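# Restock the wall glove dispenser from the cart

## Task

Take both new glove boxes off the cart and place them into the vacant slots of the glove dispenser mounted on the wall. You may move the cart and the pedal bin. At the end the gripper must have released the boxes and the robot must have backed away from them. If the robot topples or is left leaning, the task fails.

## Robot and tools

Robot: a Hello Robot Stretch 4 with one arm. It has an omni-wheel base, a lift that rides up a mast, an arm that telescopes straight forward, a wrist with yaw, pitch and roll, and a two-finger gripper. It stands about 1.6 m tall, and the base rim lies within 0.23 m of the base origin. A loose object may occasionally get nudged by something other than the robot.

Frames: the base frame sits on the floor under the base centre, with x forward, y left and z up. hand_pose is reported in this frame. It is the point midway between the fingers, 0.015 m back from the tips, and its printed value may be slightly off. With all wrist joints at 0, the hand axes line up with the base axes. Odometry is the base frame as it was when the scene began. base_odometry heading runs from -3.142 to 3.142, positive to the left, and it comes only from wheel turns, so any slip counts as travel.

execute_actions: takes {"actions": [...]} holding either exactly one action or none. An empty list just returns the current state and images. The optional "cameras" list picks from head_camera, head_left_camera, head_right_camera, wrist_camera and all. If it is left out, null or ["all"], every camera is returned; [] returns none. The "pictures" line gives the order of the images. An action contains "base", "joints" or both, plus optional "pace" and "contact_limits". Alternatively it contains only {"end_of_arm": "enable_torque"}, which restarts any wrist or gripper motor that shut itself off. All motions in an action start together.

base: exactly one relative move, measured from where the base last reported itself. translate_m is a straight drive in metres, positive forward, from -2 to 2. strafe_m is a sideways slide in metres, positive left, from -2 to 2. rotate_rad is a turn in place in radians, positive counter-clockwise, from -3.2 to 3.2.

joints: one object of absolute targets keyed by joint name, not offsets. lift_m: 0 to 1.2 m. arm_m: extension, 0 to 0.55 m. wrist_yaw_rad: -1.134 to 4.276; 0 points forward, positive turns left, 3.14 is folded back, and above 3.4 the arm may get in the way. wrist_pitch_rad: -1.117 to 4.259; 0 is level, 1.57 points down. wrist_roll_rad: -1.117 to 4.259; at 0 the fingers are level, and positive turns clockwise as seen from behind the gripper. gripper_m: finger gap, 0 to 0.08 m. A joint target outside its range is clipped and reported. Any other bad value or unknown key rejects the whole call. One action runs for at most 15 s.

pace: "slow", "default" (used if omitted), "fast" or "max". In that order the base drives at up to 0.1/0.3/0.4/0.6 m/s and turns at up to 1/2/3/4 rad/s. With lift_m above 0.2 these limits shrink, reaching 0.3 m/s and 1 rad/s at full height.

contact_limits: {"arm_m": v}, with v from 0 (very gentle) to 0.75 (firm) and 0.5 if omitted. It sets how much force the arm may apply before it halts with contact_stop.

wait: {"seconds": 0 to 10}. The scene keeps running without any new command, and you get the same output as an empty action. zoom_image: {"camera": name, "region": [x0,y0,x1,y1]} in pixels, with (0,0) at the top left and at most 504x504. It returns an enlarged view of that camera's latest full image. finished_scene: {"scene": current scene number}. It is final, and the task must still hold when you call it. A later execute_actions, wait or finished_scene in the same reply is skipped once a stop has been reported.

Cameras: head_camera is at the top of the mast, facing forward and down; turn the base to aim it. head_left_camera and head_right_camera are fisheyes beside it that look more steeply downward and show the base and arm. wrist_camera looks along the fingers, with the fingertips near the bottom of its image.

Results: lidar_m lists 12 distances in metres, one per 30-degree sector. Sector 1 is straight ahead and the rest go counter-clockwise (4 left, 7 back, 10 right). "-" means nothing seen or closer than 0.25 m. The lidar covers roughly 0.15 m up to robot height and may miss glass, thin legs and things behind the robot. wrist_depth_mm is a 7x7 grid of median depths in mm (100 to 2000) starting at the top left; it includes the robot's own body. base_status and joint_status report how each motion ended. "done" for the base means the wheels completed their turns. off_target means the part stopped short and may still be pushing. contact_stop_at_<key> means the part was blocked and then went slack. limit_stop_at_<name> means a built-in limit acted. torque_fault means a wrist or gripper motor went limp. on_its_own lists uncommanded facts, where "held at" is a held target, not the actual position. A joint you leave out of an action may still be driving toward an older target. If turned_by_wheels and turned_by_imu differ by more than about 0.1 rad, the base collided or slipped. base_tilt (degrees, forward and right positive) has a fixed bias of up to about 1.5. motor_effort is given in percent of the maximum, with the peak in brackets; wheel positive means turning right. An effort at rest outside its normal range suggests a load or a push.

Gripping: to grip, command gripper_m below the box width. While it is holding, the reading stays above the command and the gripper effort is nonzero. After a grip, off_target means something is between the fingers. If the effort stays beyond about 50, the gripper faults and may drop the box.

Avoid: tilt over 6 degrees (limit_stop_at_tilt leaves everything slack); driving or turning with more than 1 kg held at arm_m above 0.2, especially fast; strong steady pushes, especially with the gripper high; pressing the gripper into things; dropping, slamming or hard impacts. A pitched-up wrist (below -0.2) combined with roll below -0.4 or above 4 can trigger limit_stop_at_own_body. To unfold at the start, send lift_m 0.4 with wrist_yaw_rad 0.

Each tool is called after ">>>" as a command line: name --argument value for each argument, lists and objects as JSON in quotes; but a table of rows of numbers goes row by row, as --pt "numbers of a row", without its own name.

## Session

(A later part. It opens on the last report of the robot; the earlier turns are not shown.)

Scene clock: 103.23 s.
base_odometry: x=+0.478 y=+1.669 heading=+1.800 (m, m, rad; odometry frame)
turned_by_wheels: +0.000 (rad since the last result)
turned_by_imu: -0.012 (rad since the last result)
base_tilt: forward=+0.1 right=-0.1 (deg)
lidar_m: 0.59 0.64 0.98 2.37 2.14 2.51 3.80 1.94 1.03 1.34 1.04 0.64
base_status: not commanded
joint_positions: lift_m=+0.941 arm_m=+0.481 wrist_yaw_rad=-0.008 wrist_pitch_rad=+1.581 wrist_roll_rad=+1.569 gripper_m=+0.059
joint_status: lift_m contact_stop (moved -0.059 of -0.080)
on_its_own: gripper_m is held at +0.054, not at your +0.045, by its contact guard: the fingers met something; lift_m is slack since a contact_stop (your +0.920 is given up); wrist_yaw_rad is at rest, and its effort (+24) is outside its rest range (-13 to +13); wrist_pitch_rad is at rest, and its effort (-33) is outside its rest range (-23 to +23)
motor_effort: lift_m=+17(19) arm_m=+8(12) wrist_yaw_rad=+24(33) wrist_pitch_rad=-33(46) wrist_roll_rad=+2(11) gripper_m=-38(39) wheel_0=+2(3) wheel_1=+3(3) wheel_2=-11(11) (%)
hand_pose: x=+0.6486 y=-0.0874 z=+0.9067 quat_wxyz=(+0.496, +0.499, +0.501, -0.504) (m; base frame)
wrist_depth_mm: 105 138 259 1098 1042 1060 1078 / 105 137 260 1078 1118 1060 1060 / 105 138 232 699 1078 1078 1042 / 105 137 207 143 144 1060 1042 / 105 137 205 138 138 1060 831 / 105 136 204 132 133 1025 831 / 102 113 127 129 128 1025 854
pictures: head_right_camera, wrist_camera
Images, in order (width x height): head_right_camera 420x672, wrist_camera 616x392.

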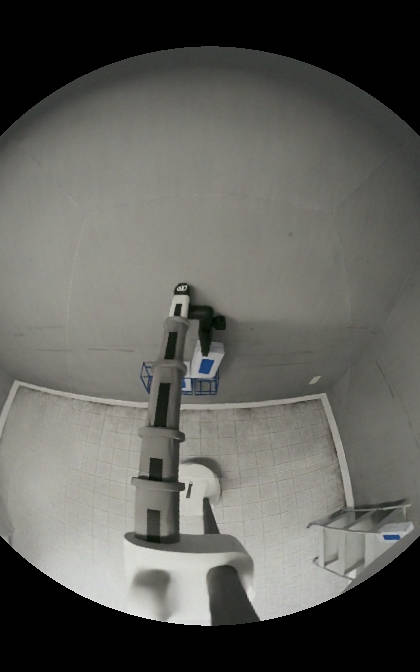

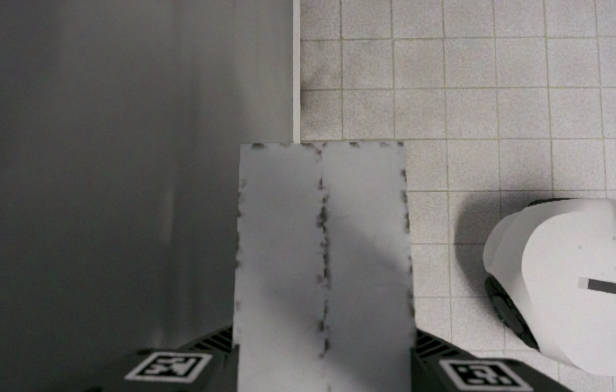

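>>> execute_actions --actions '[{"joints":{"lift_m":0.99,"arm_m":0.465},"pace":"slow"}]' --cameras '[]'

>>> execute_actions --actions '[{"joints":{"arm_m":0.25}}]' --cameras '[]'

>>> execute_actions --actions '[{"joints":{"lift_m":0.28}}]'

Scene clock: 114.67 s.
base_odometry: x=+0.478 y=+1.669 heading=+1.801 (m, m, rad; odometry frame)
turned_by_wheels: +0.001 (rad since the last result)
turned_by_imu: +0.001 (rad since the last result)
base_tilt: forward=+0.0 right=+0.1 (deg)
lidar_m: 0.58 0.63 0.99 2.36 2.13 2.49 3.79 1.33 1.04 1.33 1.02 0.63
base_status: not commanded
joint_positions: lift_m=+0.990 arm_m=+0.466 wrist_yaw_rad=+0.000 wrist_pitch_rad=+1.570 wrist_roll_rad=+1.570 gripper_m=+0.059
joint_status: all done
on_its_own: gripper_m is held at +0.054, not at your +0.045, by its contact guard: the fingers met something
motor_effort: lift_m=+25(26) arm_m=-7(8) wrist_yaw_rad=+0(21) wrist_pitch_rad=+0(32) wrist_roll_rad=-2(1) gripper_m=-39(38) wheel_0=+0(1) wheel_1=+3(3) wheel_2=-2(11) (%)
hand_pose: x=+0.6373 y=-0.0874 z=+0.9551 quat_wxyz=(+0.500, +0.500, +0.500, -0.500) (m; base frame)
wrist_depth_mm: 110 155 286 1138 1138 1098 1118 / 111 155 287 1138 1118 1138 1098 / 111 156 258 741 1118 1118 1098 / 111 157 233 143 144 1078 1060 / 111 156 233 139 138 1025 866 / 111 156 232 135 134 1078 842 / 111 130 129 130 129 931 854
pictures: none
No camera images: the call's "cameras" was empty. Leave "cameras" out to get every camera's image.

Scene clock: 116.40 s.
base_odometry: x=+0.478 y=+1.669 heading=+1.801 (m, m, rad; odometry frame)
turned_by_wheels: +0.000 (rad since the last result)
turned_by_imu: +0.000 (rad since the last result)
base_tilt: forward=+0.0 right=+0.0 (deg)
lidar_m: 0.38 0.64 0.99 2.36 2.14 2.48 3.79 1.31 1.04 1.31 1.02 0.39
base_status: not commanded
joint_positions: lift_m=+0.990 arm_m=+0.251 wrist_yaw_rad=+0.000 wrist_pitch_rad=+1.570 wrist_roll_rad=+1.570 gripper_m=+0.059
joint_status: all done
on_its_own: gripper_m is held at +0.054, not at your +0.045, by its contact guard: the fingers met something
motor_effort: lift_m=+25(25) arm_m=-6(7) wrist_yaw_rad=+0(2) wrist_pitch_rad=-1(0) wrist_roll_rad=-2(2) gripper_m=-39(38) wheel_0=+0(0) wheel_1=+2(2) wheel_2=-2(2) (%)
hand_pose: x=+0.4222 y=-0.0874 z=+0.9551 quat_wxyz=(+0.500, +0.500, +0.500, -0.500) (m; base frame)
wrist_depth_mm: 387 569 1078 1160 1118 1118 1098 / 387 564 1060 1138 1138 1118 1098 / 389 569 946 1118 1118 1118 1078 / 389 569 788 143 143 1078 1078 / 387 559 615 139 138 878 878 / 389 466 569 135 134 866 866 / 370 370 129 130 128 866 1078
pictures: none
No camera images: the call's "cameras" was empty. Leave "cameras" out to get every camera's image.

Scene clock: 120.03 s.
base_odometry: x=+0.478 y=+1.669 heading=+1.801 (m, m, rad; odometry frame)
turned_by_wheels: +0.000 (rad since the last result)
turned_by_imu: +0.000 (rad since the last result)
base_tilt: forward=+0.1 right=+0.2 (deg)
lidar_m: 0.57 0.63 0.98 2.37 2.16 2.48 3.79 1.31 1.03 1.33 1.02 0.41
base_status: not commanded
joint_positions: lift_m=+0.280 arm_m=+0.251 wrist_yaw_rad=+0.000 wrist_pitch_rad=+1.570 wrist_roll_rad=+1.570 gripper_m=+0.059
joint_status: all done
on_its_own: gripper_m is held at +0.054, not at your +0.045, by its contact guard: the fingers met something
motor_effort: lift_m=+20(25) arm_m=-6(7) wrist_yaw_rad=+0(1) wrist_pitch_rad=-1(2) wrist_roll_rad=-2(3) gripper_m=-39(37) wheel_0=+0(0) wheel_1=+2(3) wheel_2=-2(2) (%)
hand_pose: x=+0.4222 y=-0.0874 z=+0.2455 quat_wxyz=(+0.500, +0.500, +0.500, -0.500) (m; base frame)
wrist_depth_mm: 368 415 410 407 402 397 397 / 370 410 407 402 402 397 392 / 370 407 402 397 397 392 389 / 370 402 402 143 144 389 384 / 370 404 397 139 138 387 382 / 373 402 397 134 134 387 345 / 370 397 129 130 128 377 343
pictures: head_camera, head_left_camera, head_right_camera, wrist_camera
Images, in order (width x height): head_camera 420x560, head_left_camera 420x672, head_right_camera 420x672, wrist_camera 616x392.

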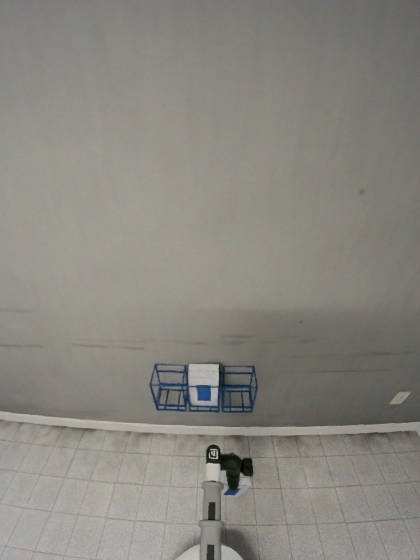

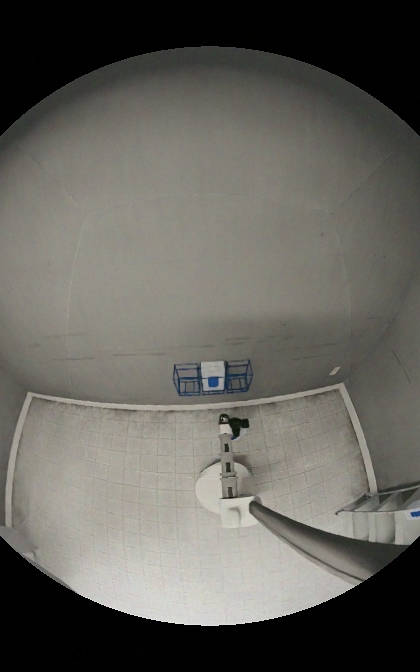

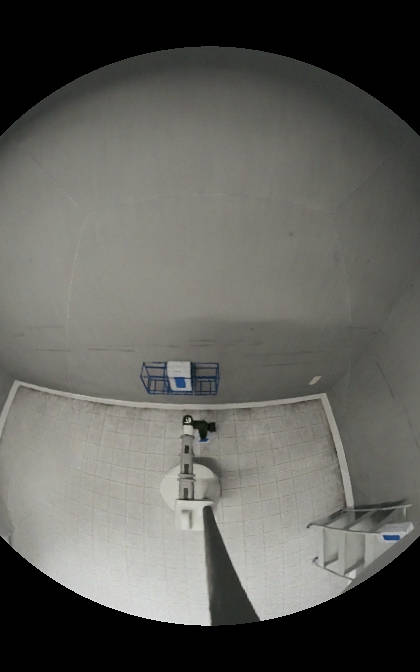

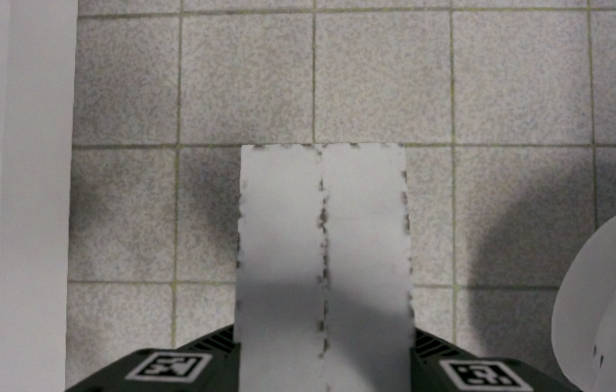

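>>> execute_actions --actions '[{"joints":{"lift_m":0.263},"pace":"slow"}]' --cameras '[]'

>>> execute_actions --actions '[{"joints":{"gripper_m":0.08},"pace":"slow"}]' --cameras '[]'

>>> execute_actions --actions '[{"joints":{"lift_m":0.35}}]' --cameras '["wrist_camera"]'

Scene clock: 132.17 s.
base_odometry: x=+0.478 y=+1.669 heading=+1.801 (m, m, rad; odometry frame)
turned_by_wheels: +0.000 (rad since the last result)
turned_by_imu: +0.000 (rad since the last result)
base_tilt: forward=+0.0 right=+0.0 (deg)
lidar_m: 0.59 0.63 0.96 2.36 2.12 2.50 3.79 1.33 1.03 1.32 1.03 0.40
base_status: not commanded
joint_positions: lift_m=+0.263 arm_m=+0.251 wrist_yaw_rad=+0.000 wrist_pitch_rad=+1.571 wrist_roll_rad=+1.570 gripper_m=+0.059
joint_status: all done
on_its_own: gripper_m is held at +0.054, not at your +0.045, by its contact guard: the fingers met something
motor_effort: lift_m=+17(19) arm_m=-6(7) wrist_yaw_rad=-1(0) wrist_pitch_rad=-3(3) wrist_roll_rad=-1(1) gripper_m=-37(39) wheel_0=+0(0) wheel_1=+2(2) wheel_2=-2(2) (%)
hand_pose: x=+0.4220 y=-0.0874 z=+0.2288 quat_wxyz=(+0.500, +0.500, +0.500, -0.500) (m; base frame)
wrist_depth_mm: 368 399 394 389 384 382 377 / 368 394 392 392 384 382 375 / 370 394 387 382 377 377 373 / 368 389 387 143 143 375 373 / 368 387 382 138 138 368 366 / 370 382 379 134 133 368 366 / 368 382 128 130 128 362 362
pictures: none
No camera images: the call's "cameras" was empty. Leave "cameras" out to get every camera's image.

Scene clock: 133.33 s.
base_odometry: x=+0.478 y=+1.669 heading=+1.801 (m, m, rad; odometry frame)
turned_by_wheels: +0.000 (rad since the last result)
turned_by_imu: +0.000 (rad since the last result)
base_tilt: forward=-0.1 right=-0.1 (deg)
lidar_m: 0.58 0.65 0.99 2.37 2.13 2.49 3.79 1.31 1.04 1.33 1.04 0.63
base_status: not commanded
joint_positions: lift_m=+0.263 arm_m=+0.251 wrist_yaw_rad=+0.000 wrist_pitch_rad=+1.571 wrist_roll_rad=+1.570 gripper_m=+0.080
joint_status: all done
motor_effort: lift_m=+17(17) arm_m=-7(6) wrist_yaw_rad=-1(1) wrist_pitch_rad=-3(3) wrist_roll_rad=-1(2) gripper_m=+1(44) wheel_0=+0(0) wheel_1=+2(2) wheel_2=-2(2) (%)
hand_pose: x=+0.4221 y=-0.0874 z=+0.2288 quat_wxyz=(+0.500, +0.500, +0.500, -0.500) (m; base frame)
wrist_depth_mm: 368 402 394 389 387 379 379 / 368 397 392 387 384 377 375 / 368 394 392 384 382 377 375 / 368 389 387 382 379 375 368 / 368 387 384 141 140 370 368 / 370 384 379 139 138 370 368 / 368 110 138 137 135 124 325
pictures: none
No camera images: the call's "cameras" was empty. Leave "cameras" out to get every camera's image.

Scene clock: 134.70 s.
base_odometry: x=+0.478 y=+1.669 heading=+1.801 (m, m, rad; odometry frame)
turned_by_wheels: +0.000 (rad since the last result)
turned_by_imu: +0.000 (rad since the last result)
base_tilt: forward=-0.1 right=+0.2 (deg)
lidar_m: 0.36 0.63 0.96 2.36 2.12 2.49 3.80 1.33 1.04 1.33 1.03 0.40
base_status: not commanded
joint_positions: lift_m=+0.350 arm_m=+0.251 wrist_yaw_rad=+0.000 wrist_pitch_rad=+1.570 wrist_roll_rad=+1.570 gripper_m=+0.080
joint_status: all done
motor_effort: lift_m=+22(23) arm_m=-7(6) wrist_yaw_rad=+0(1) wrist_pitch_rad=-2(2) wrist_roll_rad=-2(2) gripper_m=+2(2) wheel_0=+0(0) wheel_1=+2(2) wheel_2=-2(2) (%)
hand_pose: x=+0.4221 y=-0.0874 z=+0.3153 quat_wxyz=(+0.500, +0.500, +0.500, -0.500) (m; base frame)
wrist_depth_mm: 384 492 480 480 473 469 462 / 384 492 480 477 477 466 466 / 387 484 477 473 469 462 455 / 387 477 473 469 466 462 455 / 387 473 469 227 459 459 399 / 384 469 462 224 455 452 342 / 382 110 140 224 223 124 310
pictures: wrist_camera
Images, in order (width x height): wrist_camera 616x392.

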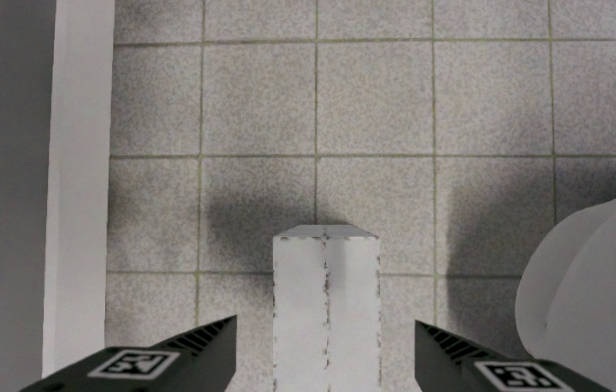

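>>> execute_actions --actions '[{"joints":{"lift_m":0.275}}]' --cameras '[]'

>>> execute_actions --actions '[{"joints":{"gripper_m":0.04}}]' --cameras '[]'

>>> execute_actions --actions '[{"joints":{"lift_m":1.02,"wrist_pitch_rad":1.47}}]' --cameras '[]'

>>> execute_actions --actions '[{"joints":{"arm_m":0.36}}]' --cameras '["wrist_camera","head_right_camera"]'

>>> zoom_image --camera "head_right_camera" --region '[140,310,260,430]'

Scene clock: 145.47 s.
base_odometry: x=+0.478 y=+1.669 heading=+1.801 (m, m, rad; odometry frame)
turned_by_wheels: +0.000 (rad since the last result)
turned_by_imu: +0.000 (rad since the last result)
base_tilt: forward=-0.2 right=+0.1 (deg)
lidar_m: 0.36 0.63 0.95 2.39 2.15 2.49 3.78 1.31 1.04 1.34 1.00 0.63
base_status: not commanded
joint_positions: lift_m=+0.275 arm_m=+0.251 wrist_yaw_rad=+0.000 wrist_pitch_rad=+1.570 wrist_roll_rad=+1.570 gripper_m=+0.080
joint_status: all done
motor_effort: lift_m=+17(22) arm_m=-6(6) wrist_yaw_rad=+0(1) wrist_pitch_rad=-2(2) wrist_roll_rad=-2(2) gripper_m=+2(2) wheel_0=+0(0) wheel_1=+3(3) wheel_2=-2(2) (%)
hand_pose: x=+0.4221 y=-0.0874 z=+0.2407 quat_wxyz=(+0.500, +0.500, +0.500, -0.500) (m; base frame)
wrist_depth_mm: 368 413 407 402 399 394 392 / 368 410 402 399 394 389 387 / 368 407 399 399 392 389 384 / 370 402 397 394 389 387 379 / 370 399 394 153 384 379 377 / 366 394 392 151 150 379 349 / 368 110 140 151 149 125 330
pictures: none
No camera images: the call's "cameras" was empty. Leave "cameras" out to get every camera's image.

Scene clock: 146.47 s.
base_odometry: x=+0.478 y=+1.669 heading=+1.801 (m, m, rad; odometry frame)
turned_by_wheels: +0.000 (rad since the last result)
turned_by_imu: +0.000 (rad since the last result)
base_tilt: forward=-0.1 right=+0.0 (deg)
lidar_m: 0.37 0.63 0.98 2.36 2.16 2.50 3.78 1.29 1.00 1.33 1.03 0.63
base_status: not commanded
joint_positions: lift_m=+0.275 arm_m=+0.251 wrist_yaw_rad=+0.000 wrist_pitch_rad=+1.570 wrist_roll_rad=+1.570 gripper_m=+0.057
joint_status: gripper_m off_target (ended at +0.057, target +0.040)
on_its_own: gripper_m is held at +0.053, not at your +0.040, by its contact guard: the fingers met something
motor_effort: lift_m=+18(18) arm_m=-6(6) wrist_yaw_rad=-1(0) wrist_pitch_rad=-2(2) wrist_roll_rad=-2(1) gripper_m=-26(24) wheel_0=+0(0) wheel_1=+2(2) wheel_2=-1(2) (%)
hand_pose: x=+0.4221 y=-0.0874 z=+0.2407 quat_wxyz=(+0.500, +0.500, +0.500, -0.500) (m; base frame)
wrist_depth_mm: 368 413 407 399 394 394 392 / 368 407 402 397 397 389 389 / 368 404 402 397 394 387 384 / 373 402 397 392 392 384 384 / 368 402 399 153 387 384 379 / 370 392 392 151 150 377 349 / 370 394 132 150 147 375 343
pictures: none
No camera images: the call's "cameras" was empty. Leave "cameras" out to get every camera's image.

Scene clock: 150.23 s.
base_odometry: x=+0.478 y=+1.669 heading=+1.801 (m, m, rad; odometry frame)
turned_by_wheels: +0.000 (rad since the last result)
turned_by_imu: +0.000 (rad since the last result)
base_tilt: forward=+0.0 right=+0.0 (deg)
lidar_m: 0.40 0.64 0.96 2.36 2.17 2.51 3.81 1.32 1.04 1.34 1.01 0.43
base_status: not commanded
joint_positions: lift_m=+1.020 arm_m=+0.251 wrist_yaw_rad=+0.000 wrist_pitch_rad=+1.471 wrist_roll_rad=+1.570 gripper_m=+0.057
joint_status: all done
on_its_own: gripper_m is held at +0.053, not at your +0.040, by its contact guard: the fingers met something
motor_effort: lift_m=+25(25) arm_m=-6(6) wrist_yaw_rad=+0(3) wrist_pitch_rad=-4(23) wrist_roll_rad=-2(3) gripper_m=-26(26) wheel_0=+0(0) wheel_1=+2(3) wheel_2=-2(2) (%)
hand_pose: x=+0.4431 y=-0.0874 z=+0.9862 quat_wxyz=(+0.524, +0.524, +0.475, -0.474) (m; base frame)
wrist_depth_mm: 338 473 778 1182 1138 1078 1060 / 338 473 778 1160 1118 1098 1060 / 338 477 768 1160 1118 1098 1060 / 342 473 654 1160 1118 1098 1060 / 340 462 621 152 1118 866 854 / 342 449 452 151 150 878 842 / 340 404 133 151 147 866 842
pictures: none
No camera images: the call's "cameras" was empty. Leave "cameras" out to get every camera's image.

Scene clock: 151.57 s.
base_odometry: x=+0.478 y=+1.669 heading=+1.801 (m, m, rad; odometry frame)
turned_by_wheels: +0.000 (rad since the last result)
turned_by_imu: +0.000 (rad since the last result)
base_tilt: forward=+0.1 right=+0.0 (deg)
lidar_m: 0.49 0.64 0.98 2.37 2.14 2.51 3.80 1.33 1.04 1.34 1.03 0.63
base_status: not commanded
joint_positions: lift_m=+1.020 arm_m=+0.359 wrist_yaw_rad=+0.000 wrist_pitch_rad=+1.471 wrist_roll_rad=+1.570 gripper_m=+0.057
joint_status: all done
on_its_own: gripper_m is held at +0.053, not at your +0.040, by its contact guard: the fingers met something
motor_effort: lift_m=+25(25) arm_m=+7(7) wrist_yaw_rad=-1(0) wrist_pitch_rad=-3(5) wrist_roll_rad=-2(3) gripper_m=-25(24) wheel_0=+0(0) wheel_1=+2(2) wheel_2=-2(2) (%)
hand_pose: x=+0.5509 y=-0.0874 z=+0.9862 quat_wxyz=(+0.525, +0.524, +0.475, -0.474) (m; base frame)
wrist_depth_mm: 213 297 488 1205 1160 1098 1060 / 213 297 492 1138 1160 1118 1060 / 213 297 484 1160 1118 1098 1060 / 213 297 492 878 1118 1078 1060 / 213 298 449 150 1118 1025 854 / 213 297 410 151 150 1098 831 / 212 254 132 151 147 1042 854
pictures: head_right_camera, wrist_camera
Images, in order (width x height): head_right_camera 420x672, wrist_camera 616x392.

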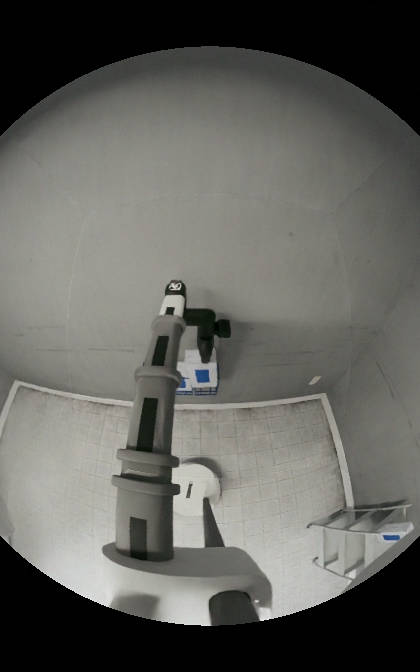

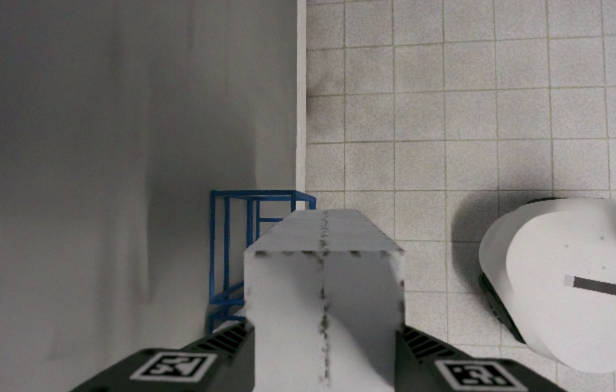

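Region (140, 310, 260, 430) of head_right_camera's 420x672 image, scaled by 4.200, with more detail than that image has.

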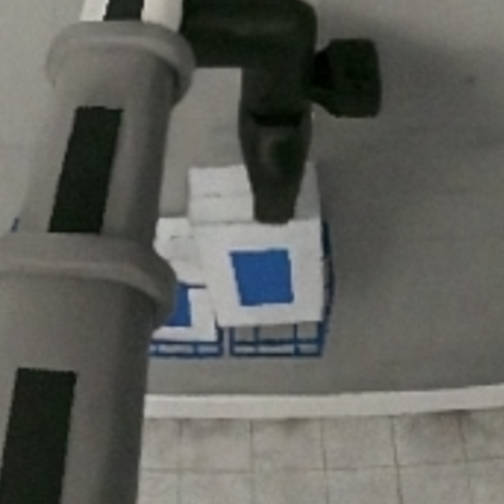

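>>> execute_actions --actions '[{"base":{"strafe_m":-0.012},"joints":{"arm_m":0.455},"pace":"slow","contact_limits":{"arm_m":0.2}}]' --cameras '[]'

>>> execute_actions --actions '[{"joints":{"lift_m":0.965},"pace":"slow"}]' --cameras '["wrist_camera","head_right_camera"]'

>>> zoom_image --camera "head_right_camera" --region '[140,310,260,430]'

Scene clock: 165.60 s.
base_odometry: x=+0.490 y=+1.672 heading=+1.801 (m, m, rad; odometry frame)
turned_by_wheels: +0.000 (rad since the last result)
turned_by_imu: -0.001 (rad since the last result)
base_tilt: forward=+0.0 right=+0.0 (deg)
lidar_m: 0.59 0.65 0.99 2.39 2.17 2.50 3.80 1.30 1.04 1.33 1.02 0.71
base_status: done
joint_positions: lift_m=+1.020 arm_m=+0.454 wrist_yaw_rad=+0.000 wrist_pitch_rad=+1.471 wrist_roll_rad=+1.570 gripper_m=+0.057
joint_status: all done
on_its_own: gripper_m is held at +0.053, not at your +0.040, by its contact guard: the fingers met something
motor_effort: lift_m=+25(25) arm_m=+7(8) wrist_yaw_rad=-1(1) wrist_pitch_rad=-3(3) wrist_roll_rad=-1(3) gripper_m=-26(25) wheel_0=+2(6) wheel_1=-5(9) wheel_2=+0(1) (%)
contact_limits: arm_m 0.2
hand_pose: x=+0.6459 y=-0.0874 z=+0.9862 quat_wxyz=(+0.525, +0.524, +0.475, -0.474) (m; base frame)
wrist_depth_mm: 109 143 235 634 1138 1118 1078 / 109 143 233 640 1138 1078 1042 / 109 143 234 634 1118 1042 1042 / 109 143 233 504 1138 1098 1042 / 109 143 214 151 1078 1098 831 / 109 143 197 151 149 1078 842 / 107 122 132 151 147 1060 1025
pictures: none
No camera images: the call's "cameras" was empty. Leave "cameras" out to get every camera's image.

Scene clock: 166.93 s.
base_odometry: x=+0.490 y=+1.672 heading=+1.801 (m, m, rad; odometry frame)
turned_by_wheels: +0.000 (rad since the last result)
turned_by_imu: +0.000 (rad since the last result)
base_tilt: forward=-0.1 right=+0.1 (deg)
lidar_m: 0.59 0.63 0.99 2.37 2.16 2.48 3.80 1.27 1.02 1.32 1.02 0.73
base_status: not commanded
joint_positions: lift_m=+0.965 arm_m=+0.454 wrist_yaw_rad=+0.000 wrist_pitch_rad=+1.471 wrist_roll_rad=+1.570 gripper_m=+0.057
joint_status: all done
on_its_own: gripper_m is held at +0.053, not at your +0.040, by its contact guard: the fingers met something
motor_effort: lift_m=+20(25) arm_m=+7(7) wrist_yaw_rad=+0(0) wrist_pitch_rad=-3(3) wrist_roll_rad=-2(0) gripper_m=-25(25) wheel_0=+2(2) wheel_1=-5(4) wheel_2=+0(0) (%)
hand_pose: x=+0.6459 y=-0.0874 z=+0.9316 quat_wxyz=(+0.525, +0.524, +0.475, -0.474) (m; base frame)
wrist_depth_mm: 109 142 233 640 1098 1042 1025 / 109 143 234 634 1098 1042 1008 / 110 143 234 627 1060 1060 1008 / 109 143 233 427 1060 1060 991 / 109 143 215 150 1042 1025 788 / 109 143 198 150 149 1025 798 / 107 122 133 151 147 991 976
pictures: head_right_camera, wrist_camera
Images, in order (width x height): head_right_camera 420x672, wrist_camera 616x392.

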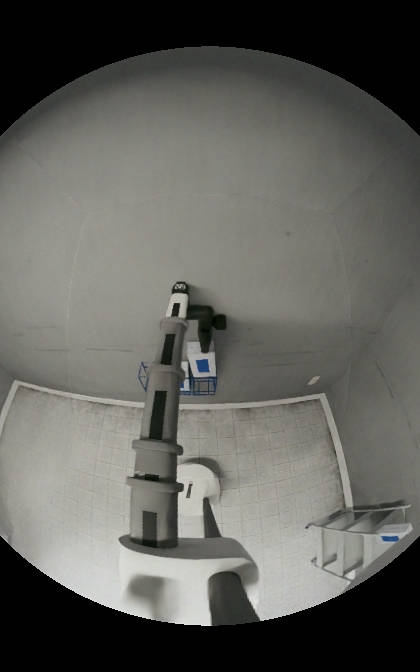

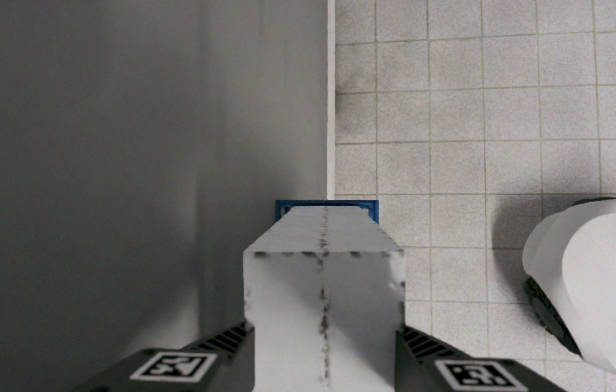

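Region (140, 310, 260, 430) of head_right_camera's 420x672 image, scaled by 4.200, with more detail than that image has.

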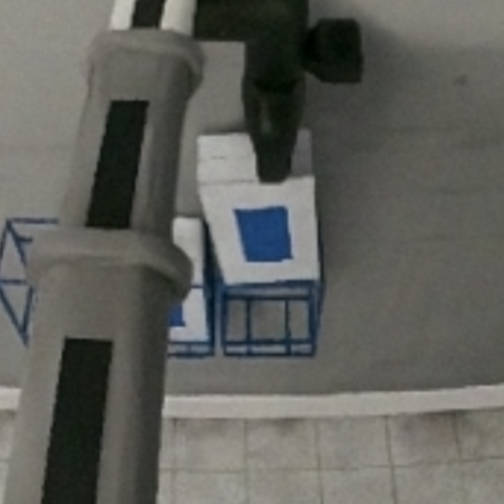

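Centred. Descend.

>>> execute_actions --actions '[{"joints":{"lift_m":0.87},"pace":"slow"}]' --cameras '["wrist_camera","head_right_camera"]'

>>> zoom_image --camera "head_right_camera" --region '[140,310,260,430]'

Scene clock: 172.60 s.
base_odometry: x=+0.490 y=+1.672 heading=+1.801 (m, m, rad; odometry frame)
turned_by_wheels: +0.000 (rad since the last result)
turned_by_imu: +0.000 (rad since the last result)
base_tilt: forward=+0.1 right=+0.0 (deg)
lidar_m: 0.59 0.64 0.99 2.37 2.16 2.50 3.77 1.31 1.03 1.31 1.02 0.73
base_status: not commanded
joint_positions: lift_m=+0.870 arm_m=+0.454 wrist_yaw_rad=+0.000 wrist_pitch_rad=+1.471 wrist_roll_rad=+1.570 gripper_m=+0.057
joint_status: all done
on_its_own: gripper_m is held at +0.053, not at your +0.040, by its contact guard: the fingers met something
motor_effort: lift_m=+19(19) arm_m=+7(7) wrist_yaw_rad=+0(0) wrist_pitch_rad=-3(3) wrist_roll_rad=-1(1) gripper_m=-25(25) wheel_0=+2(2) wheel_1=-5(5) wheel_2=+0(0) (%)
hand_pose: x=+0.6459 y=-0.0874 z=+0.8367 quat_wxyz=(+0.525, +0.524, +0.475, -0.474) (m; base frame)
wrist_depth_mm: 109 143 235 627 991 960 931 / 109 143 235 640 1008 960 917 / 109 143 234 627 976 946 931 / 110 143 233 366 960 931 931 / 109 143 214 149 193 917 778 / 109 143 198 148 148 917 778 / 106 122 132 151 147 917 904
pictures: head_right_camera, wrist_camera
Images, in order (width x height): head_right_camera 420x672, wrist_camera 616x392.

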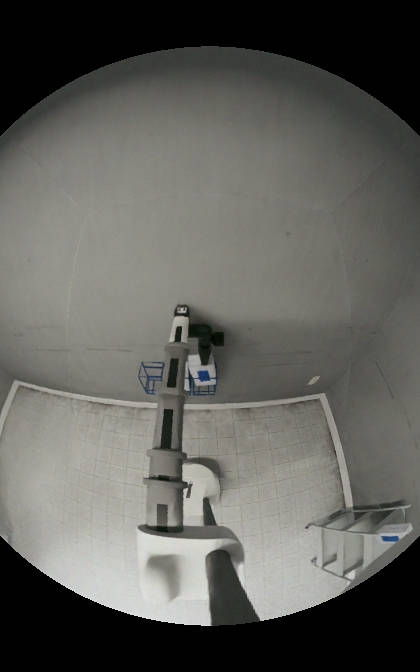

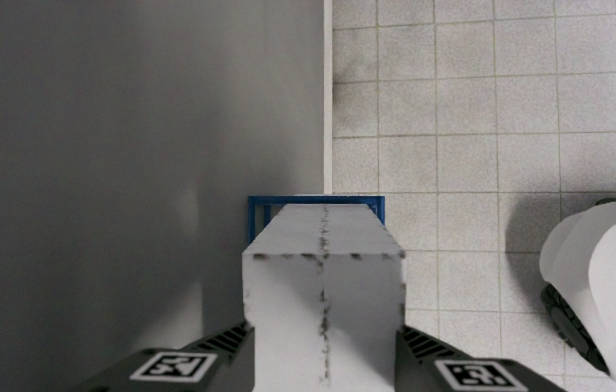

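Region (140, 310, 260, 430) of head_right_camera's 420x672 image, scaled by 4.200, with more detail than that image has.

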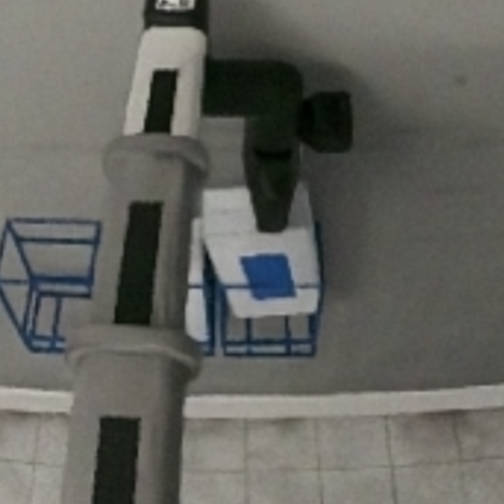

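>>> execute_actions --actions '[{"base":{"strafe_m":-0.004},"joints":{"lift_m":0.79,"arm_m":0.462},"pace":"slow"}]' --cameras '["wrist_camera","head_right_camera"]'

>>> zoom_image --camera "head_right_camera" --region '[140,310,260,430]'

Scene clock: 179.17 s.
base_odometry: x=+0.493 y=+1.673 heading=+1.800 (m, m, rad; odometry frame)
turned_by_wheels: +0.000 (rad since the last result)
turned_by_imu: -0.001 (rad since the last result)
base_tilt: forward=+0.0 right=+0.1 (deg)
lidar_m: 0.59 0.61 0.99 2.37 2.18 2.49 3.81 1.30 1.04 1.32 1.03 0.72
base_status: done
joint_positions: lift_m=+0.791 arm_m=+0.461 wrist_yaw_rad=+0.000 wrist_pitch_rad=+1.471 wrist_roll_rad=+1.570 gripper_m=+0.057
joint_status: all done
on_its_own: gripper_m is held at +0.053, not at your +0.040, by its contact guard: the fingers met something
motor_effort: lift_m=+6(19) arm_m=+7(6) wrist_yaw_rad=+1(1) wrist_pitch_rad=-2(3) wrist_roll_rad=-2(1) gripper_m=-27(28) wheel_0=+2(4) wheel_1=-6(7) wheel_2=+0(0) (%)
hand_pose: x=+0.6530 y=-0.0874 z=+0.7577 quat_wxyz=(+0.525, +0.524, +0.474, -0.474) (m; base frame)
wrist_depth_mm: 103 128 208 539 931 891 866 / 103 128 208 535 917 891 866 / 103 128 208 530 931 878 854 / 103 128 208 290 891 878 842 / 102 128 190 146 160 878 820 / 103 128 175 143 142 866 820 / - 111 132 146 143 842 820
pictures: head_right_camera, wrist_camera
Images, in order (width x height): head_right_camera 420x672, wrist_camera 616x392.

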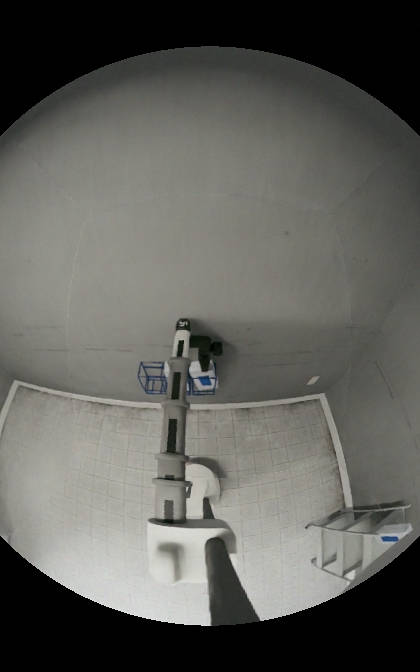

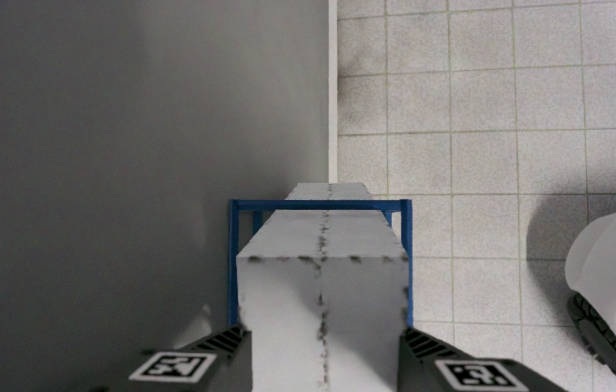

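Region (140, 310, 260, 430) of head_right_camera's 420x672 image, scaled by 4.200, with more detail than that image has.

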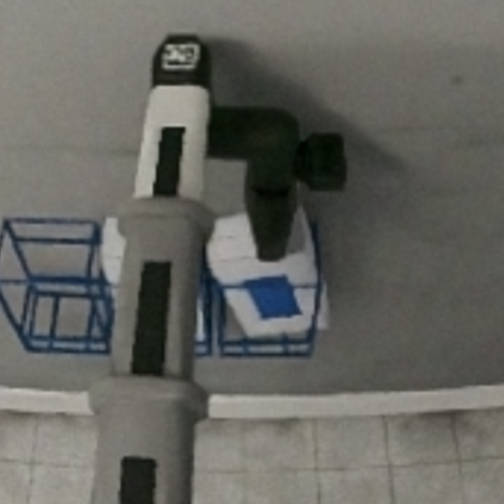

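>>> execute_actions --actions '[{"base":{"strafe_m":-0.025},"joints":{"lift_m":0.81},"pace":"slow"}]' --cameras '["wrist_camera","head_right_camera"]'

>>> zoom_image --camera "head_right_camera" --region '[140,310,260,430]'

Scene clock: 187.07 s.
base_odometry: x=+0.517 y=+1.679 heading=+1.802 (m, m, rad; odometry frame)
turned_by_wheels: +0.001 (rad since the last result)
turned_by_imu: +0.001 (rad since the last result)
base_tilt: forward=+0.1 right=+0.1 (deg)
lidar_m: 0.57 0.64 0.98 2.41 2.19 2.59 3.80 1.28 1.01 1.29 1.02 0.73
base_status: done
joint_positions: lift_m=+0.810 arm_m=+0.461 wrist_yaw_rad=+0.000 wrist_pitch_rad=+1.470 wrist_roll_rad=+1.570 gripper_m=+0.057
joint_status: all done
on_its_own: gripper_m is held at +0.053, not at your +0.040, by its contact guard: the fingers met something
motor_effort: lift_m=+22(24) arm_m=+6(7) wrist_yaw_rad=-1(0) wrist_pitch_rad=-1(2) wrist_roll_rad=-3(1) gripper_m=-27(27) wheel_0=+12(10) wheel_1=+0(9) wheel_2=+2(4) (%)
hand_pose: x=+0.6531 y=-0.0874 z=+0.7765 quat_wxyz=(+0.525, +0.524, +0.475, -0.474) (m; base frame)
wrist_depth_mm: 103 129 211 549 931 904 866 / 104 129 211 554 931 904 866 / 104 130 211 554 904 891 878 / 104 130 211 452 904 878 854 / 104 130 195 150 223 878 809 / 104 130 180 148 147 866 831 / 101 111 132 148 146 854 831
pictures: head_right_camera, wrist_camera
Images, in order (width x height): head_right_camera 420x672, wrist_camera 616x392.

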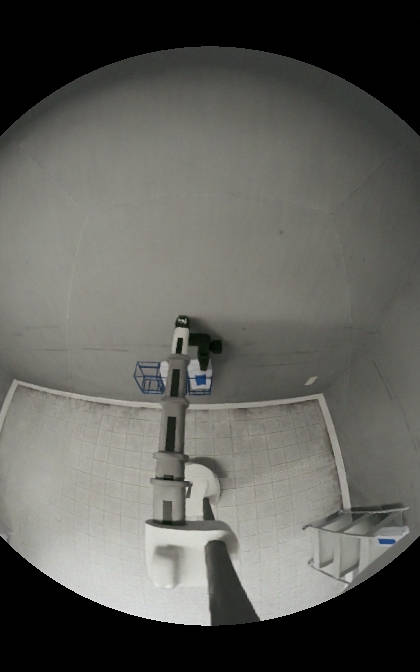

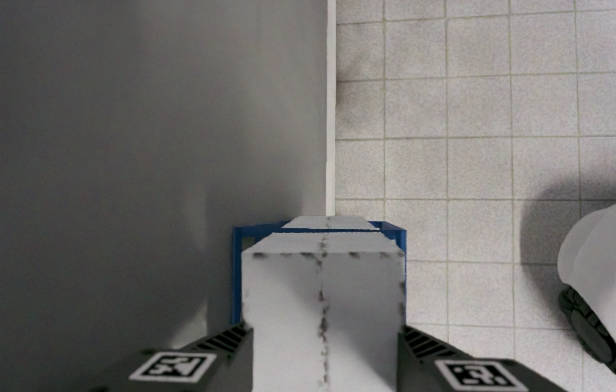

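Region (140, 310, 260, 430) of head_right_camera's 420x672 image, scaled by 4.200, with more detail than that image has.

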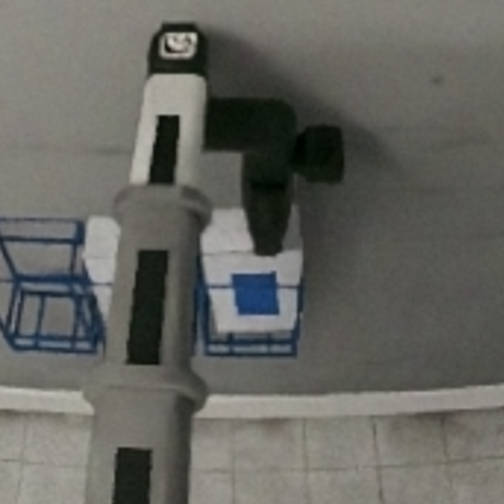

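>>> execute_actions --actions '[{"base":{"strafe_m":0.008},"pace":"slow"}]' --cameras '[]'

>>> execute_actions --actions '[{"joints":{"lift_m":0.775},"pace":"slow"}]' --cameras '["wrist_camera","head_right_camera"]'

>>> zoom_image --camera "head_right_camera" --region '[140,310,260,430]'

Scene clock: 195.03 s.
base_odometry: x=+0.510 y=+1.677 heading=+1.802 (m, m, rad; odometry frame)
turned_by_wheels: +0.001 (rad since the last result)
turned_by_imu: +0.000 (rad since the last result)
base_tilt: forward=+0.0 right=+0.0 (deg)
lidar_m: 0.58 0.62 0.99 2.39 2.19 2.57 3.82 1.27 1.00 1.30 1.02 0.73
base_status: done
joint_positions: lift_m=+0.810 arm_m=+0.461 wrist_yaw_rad=+0.000 wrist_pitch_rad=+1.470 wrist_roll_rad=+1.570 gripper_m=+0.057
joint_status: not commanded
on_its_own: gripper_m is held at +0.053, not at your +0.040, by its contact guard: the fingers met something
motor_effort: lift_m=+22(22) arm_m=+6(7) wrist_yaw_rad=-1(2) wrist_pitch_rad=-1(1) wrist_roll_rad=-3(2) gripper_m=-27(28) wheel_0=+0(11) wheel_1=+4(12) wheel_2=+2(5) (%)
hand_pose: x=+0.6531 y=-0.0874 z=+0.7765 quat_wxyz=(+0.525, +0.524, +0.475, -0.474) (m; base frame)
wrist_depth_mm: 104 130 211 564 946 904 866 / 104 130 213 564 931 891 878 / 104 131 212 569 917 878 866 / 105 131 213 455 917 891 854 / 104 131 195 148 218 891 820 / 104 131 180 148 147 878 820 / 102 112 132 148 146 866 831
pictures: none
No camera images: the call's "cameras" was empty. Leave "cameras" out to get every camera's image.

Scene clock: 196.17 s.
base_odometry: x=+0.510 y=+1.677 heading=+1.802 (m, m, rad; odometry frame)
turned_by_wheels: +0.000 (rad since the last result)
turned_by_imu: +0.000 (rad since the last result)
base_tilt: forward=+0.0 right=+0.0 (deg)
lidar_m: 0.59 0.61 0.97 2.41 2.18 2.56 3.81 1.27 1.02 1.30 1.04 0.72
base_status: not commanded
joint_positions: lift_m=+0.776 arm_m=+0.461 wrist_yaw_rad=+0.000 wrist_pitch_rad=+1.469 wrist_roll_rad=+1.570 gripper_m=+0.058
joint_status: all done
on_its_own: gripper_m is held at +0.053, not at your +0.040, by its contact guard: the fingers met something
motor_effort: lift_m=+3(19) arm_m=+6(7) wrist_yaw_rad=-1(2) wrist_pitch_rad=+1(2) wrist_roll_rad=-2(1) gripper_m=-39(38) wheel_0=+5(5) wheel_1=+4(4) wheel_2=+3(3) (%)
hand_pose: x=+0.6533 y=-0.0874 z=+0.7430 quat_wxyz=(+0.525, +0.524, +0.474, -0.474) (m; base frame)
wrist_depth_mm: - 125 202 508 904 866 854 / - 126 202 508 917 878 842 / - 126 203 508 891 854 842 / - 126 203 418 904 842 831 / - 126 187 167 193 842 831 / - 126 161 130 128 854 809 / - 111 132 132 129 831 820
pictures: head_right_camera, wrist_camera
Images, in order (width x height): head_right_camera 420x672, wrist_camera 616x392.

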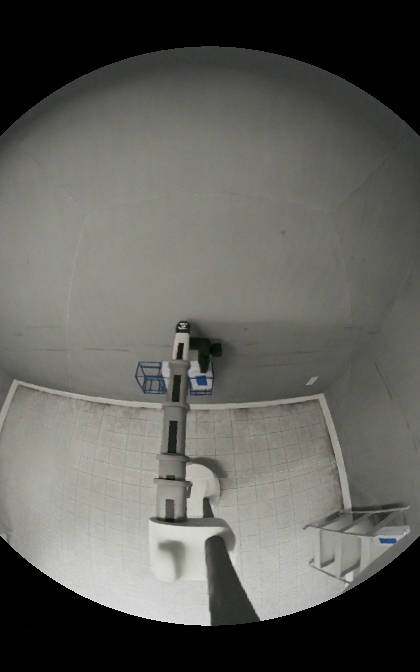

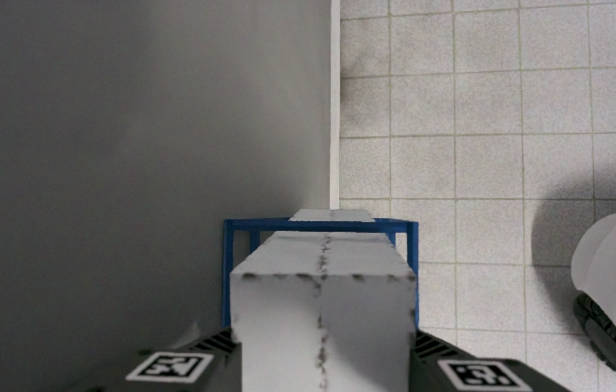

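Region (140, 310, 260, 430) of head_right_camera's 420x672 image, scaled by 4.200, with more detail than that image has.

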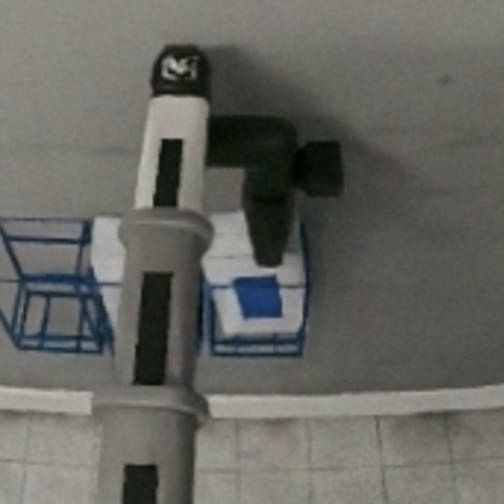

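>>> execute_actions --actions '[{"joints":{"gripper_m":0.07,"lift_m":0.79},"pace":"slow"}]' --cameras '[]'

>>> execute_actions --actions '[{"joints":{"lift_m":0.95}}]' --cameras '["wrist_camera"]'

>>> execute_actions --actions '[{"base":{"translate_m":-0.2},"joints":{"arm_m":0,"lift_m":0.7,"wrist_pitch_rad":0.6,"wrist_roll_rad":0}}]' --cameras '["wrist_camera","head_camera"]'

Scene clock: 204.80 s.
base_odometry: x=+0.510 y=+1.677 heading=+1.802 (m, m, rad; odometry frame)
turned_by_wheels: +0.000 (rad since the last result)
turned_by_imu: +0.000 (rad since the last result)
base_tilt: forward=+0.1 right=+0.2 (deg)
lidar_m: 0.59 0.62 0.98 2.40 2.18 2.57 3.79 1.28 1.01 1.29 1.02 0.73
base_status: not commanded
joint_positions: lift_m=+0.790 arm_m=+0.461 wrist_yaw_rad=+0.000 wrist_pitch_rad=+1.470 wrist_roll_rad=+1.570 gripper_m=+0.070
joint_status: all done
motor_effort: lift_m=+23(22) arm_m=+6(7) wrist_yaw_rad=-1(2) wrist_pitch_rad=+1(2) wrist_roll_rad=-1(2) gripper_m=+1(36) wheel_0=+3(5) wheel_1=+4(4) wheel_2=+2(2) (%)
hand_pose: x=+0.6533 y=-0.0874 z=+0.7564 quat_wxyz=(+0.525, +0.524, +0.474, -0.474) (m; base frame)
wrist_depth_mm: 104 130 213 569 931 866 854 / 104 131 211 559 904 866 854 / 105 131 213 559 917 878 842 / 105 131 213 462 904 866 831 / 105 131 195 177 199 854 820 / 104 131 167 128 126 854 831 / - 110 131 129 128 126 820
pictures: none
No camera images: the call's "cameras" was empty. Leave "cameras" out to get every camera's image.

Scene clock: 206.53 s.
base_odometry: x=+0.510 y=+1.677 heading=+1.802 (m, m, rad; odometry frame)
turned_by_wheels: +0.000 (rad since the last result)
turned_by_imu: +0.000 (rad since the last result)
base_tilt: forward=+0.1 right=+0.0 (deg)
lidar_m: 0.59 0.62 0.97 2.40 2.19 2.57 3.80 1.28 1.03 1.30 1.02 0.72
base_status: not commanded
joint_positions: lift_m=+0.950 arm_m=+0.461 wrist_yaw_rad=+0.000 wrist_pitch_rad=+1.470 wrist_roll_rad=+1.570 gripper_m=+0.070
joint_status: all done
motor_effort: lift_m=+22(24) arm_m=+7(6) wrist_yaw_rad=-2(2) wrist_pitch_rad=+0(0) wrist_roll_rad=-2(2) gripper_m=+2(1) wheel_0=+3(3) wheel_1=+3(4) wheel_2=+2(2) (%)
hand_pose: x=+0.6532 y=-0.0874 z=+0.9164 quat_wxyz=(+0.525, +0.524, +0.474, -0.474) (m; base frame)
wrist_depth_mm: 104 130 213 569 1078 1042 1025 / 105 131 214 564 1078 1025 991 / 105 131 213 564 1060 1025 991 / 105 131 213 462 1078 1025 976 / 105 131 213 330 1042 1008 809 / 105 131 196 294 355 991 809 / - 110 139 296 290 126 976
pictures: wrist_camera
Images, in order (width x height): wrist_camera 616x392.

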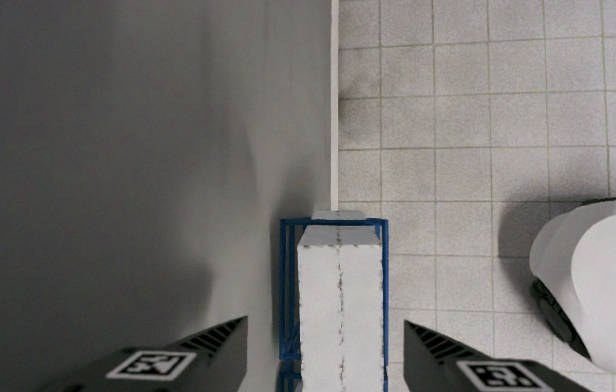

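Scene clock: 208.97 s.
base_odometry: x=+0.555 y=+1.482 heading=+1.802 (m, m, rad; odometry frame)
turned_by_wheels: +0.000 (rad since the last result)
turned_by_imu: -0.001 (rad since the last result)
base_tilt: forward=+0.1 right=+0.1 (deg)
lidar_m: 0.79 0.82 1.27 2.39 2.05 2.58 3.70 1.93 0.93 1.16 1.29 0.93
base_status: done
joint_positions: lift_m=+0.700 arm_m=+0.001 wrist_yaw_rad=+0.000 wrist_pitch_rad=+0.603 wrist_roll_rad=+0.000 gripper_m=+0.070
joint_status: all done
motor_effort: lift_m=+17(23) arm_m=-7(7) wrist_yaw_rad=+1(33) wrist_pitch_rad=-9(62) wrist_roll_rad=-3(10) gripper_m=+2(11) wheel_0=-3(11) wheel_1=-4(8) wheel_2=+1(9) (%)
hand_pose: x=+0.3473 y=-0.0874 z=+0.7578 quat_wxyz=(+0.955, +0.000, +0.297, +0.000) (m; base frame)
wrist_depth_mm: 627 627 621 603 609 603 597 / 676 676 603 564 654 654 640 / 732 732 634 634 707 699 699 / 820 788 668 683 778 768 768 / 917 904 878 878 866 854 854 / 1025 991 991 976 946 946 960 / 991 110 139 976 917 126 991
pictures: head_camera, wrist_camera
Images, in order (width x height): head_camera 420x560, wrist_camera 616x392.

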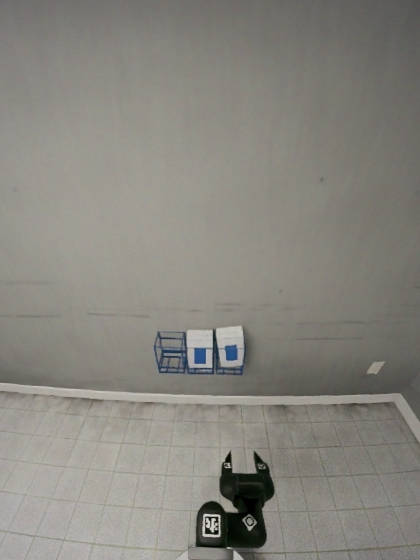

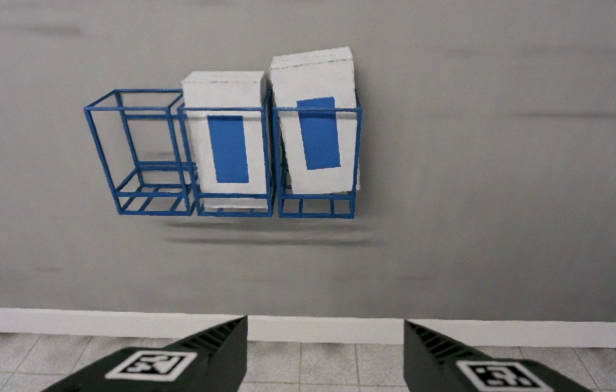

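>>> execute_actions --actions '[{"joints":{"lift_m":0.9,"wrist_pitch_rad":1.47,"wrist_roll_rad":1.57,"gripper_m":0.078,"arm_m":0.2}}]' --cameras '[]'

>>> execute_actions --actions '[{"base":{"translate_m":0.2},"joints":{"arm_m":0.452}}]' --cameras '["wrist_camera"]'

Scene clock: 222.67 s.
base_odometry: x=+0.555 y=+1.482 heading=+1.802 (m, m, rad; odometry frame)
turned_by_wheels: +0.000 (rad since the last result)
turned_by_imu: +0.000 (rad since the last result)
base_tilt: forward=+0.0 right=+0.1 (deg)
lidar_m: 0.78 0.83 1.25 2.41 2.06 2.55 3.70 1.93 0.93 1.17 1.30 0.92
base_status: not commanded
joint_positions: lift_m=+0.900 arm_m=+0.199 wrist_yaw_rad=+0.000 wrist_pitch_rad=+1.470 wrist_roll_rad=+1.570 gripper_m=+0.078
joint_status: all done
motor_effort: lift_m=+22(23) arm_m=+7(8) wrist_yaw_rad=-1(0) wrist_pitch_rad=+0(5) wrist_roll_rad=-2(3) gripper_m=+1(0) wheel_0=-3(3) wheel_1=-4(4) wheel_2=+1(1) (%)
hand_pose: x=+0.3912 y=-0.0874 z=+0.8664 quat_wxyz=(+0.525, +0.524, +0.474, -0.474) (m; base frame)
wrist_depth_mm: 627 866 1098 1060 1025 1008 960 / 634 878 1098 1060 1042 976 960 / 627 878 1078 1042 1008 976 960 / 603 891 1060 1042 1008 960 931 / 535 891 1060 1025 1008 759 732 / 535 891 1078 1025 991 759 732 / 521 110 137 1025 976 125 732
pictures: none
No camera images: the call's "cameras" was empty. Leave "cameras" out to get every camera's image.

Scene clock: 224.73 s.
base_odometry: x=+0.510 y=+1.677 heading=+1.802 (m, m, rad; odometry frame)
turned_by_wheels: +0.000 (rad since the last result)
turned_by_imu: +0.000 (rad since the last result)
base_tilt: forward=-0.1 right=+0.0 (deg)
lidar_m: 0.59 0.63 0.99 2.40 2.18 2.59 3.78 1.27 1.01 1.29 1.03 0.73
base_status: done
joint_positions: lift_m=+0.900 arm_m=+0.451 wrist_yaw_rad=+0.000 wrist_pitch_rad=+1.470 wrist_roll_rad=+1.570 gripper_m=+0.078
joint_status: all done
motor_effort: lift_m=+22(22) arm_m=+6(8) wrist_yaw_rad=-1(0) wrist_pitch_rad=-1(2) wrist_roll_rad=+0(1) gripper_m=+1(2) wheel_0=+3(7) wheel_1=+3(7) wheel_2=-1(13) (%)
hand_pose: x=+0.6431 y=-0.0874 z=+0.8664 quat_wxyz=(+0.525, +0.524, +0.474, -0.474) (m; base frame)
wrist_depth_mm: 110 147 239 640 1025 991 976 / 110 147 240 647 1025 991 946 / 110 147 240 640 1025 976 931 / 110 147 241 512 1008 976 946 / 110 147 240 239 1025 960 798 / 110 147 219 241 991 960 778 / 105 109 137 244 243 125 917
pictures: wrist_camera
Images, in order (width x height): wrist_camera 616x392.

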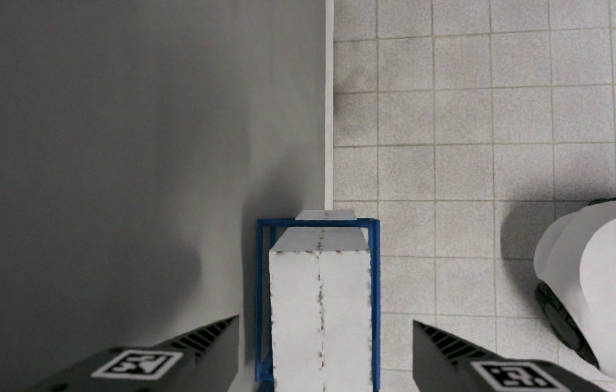

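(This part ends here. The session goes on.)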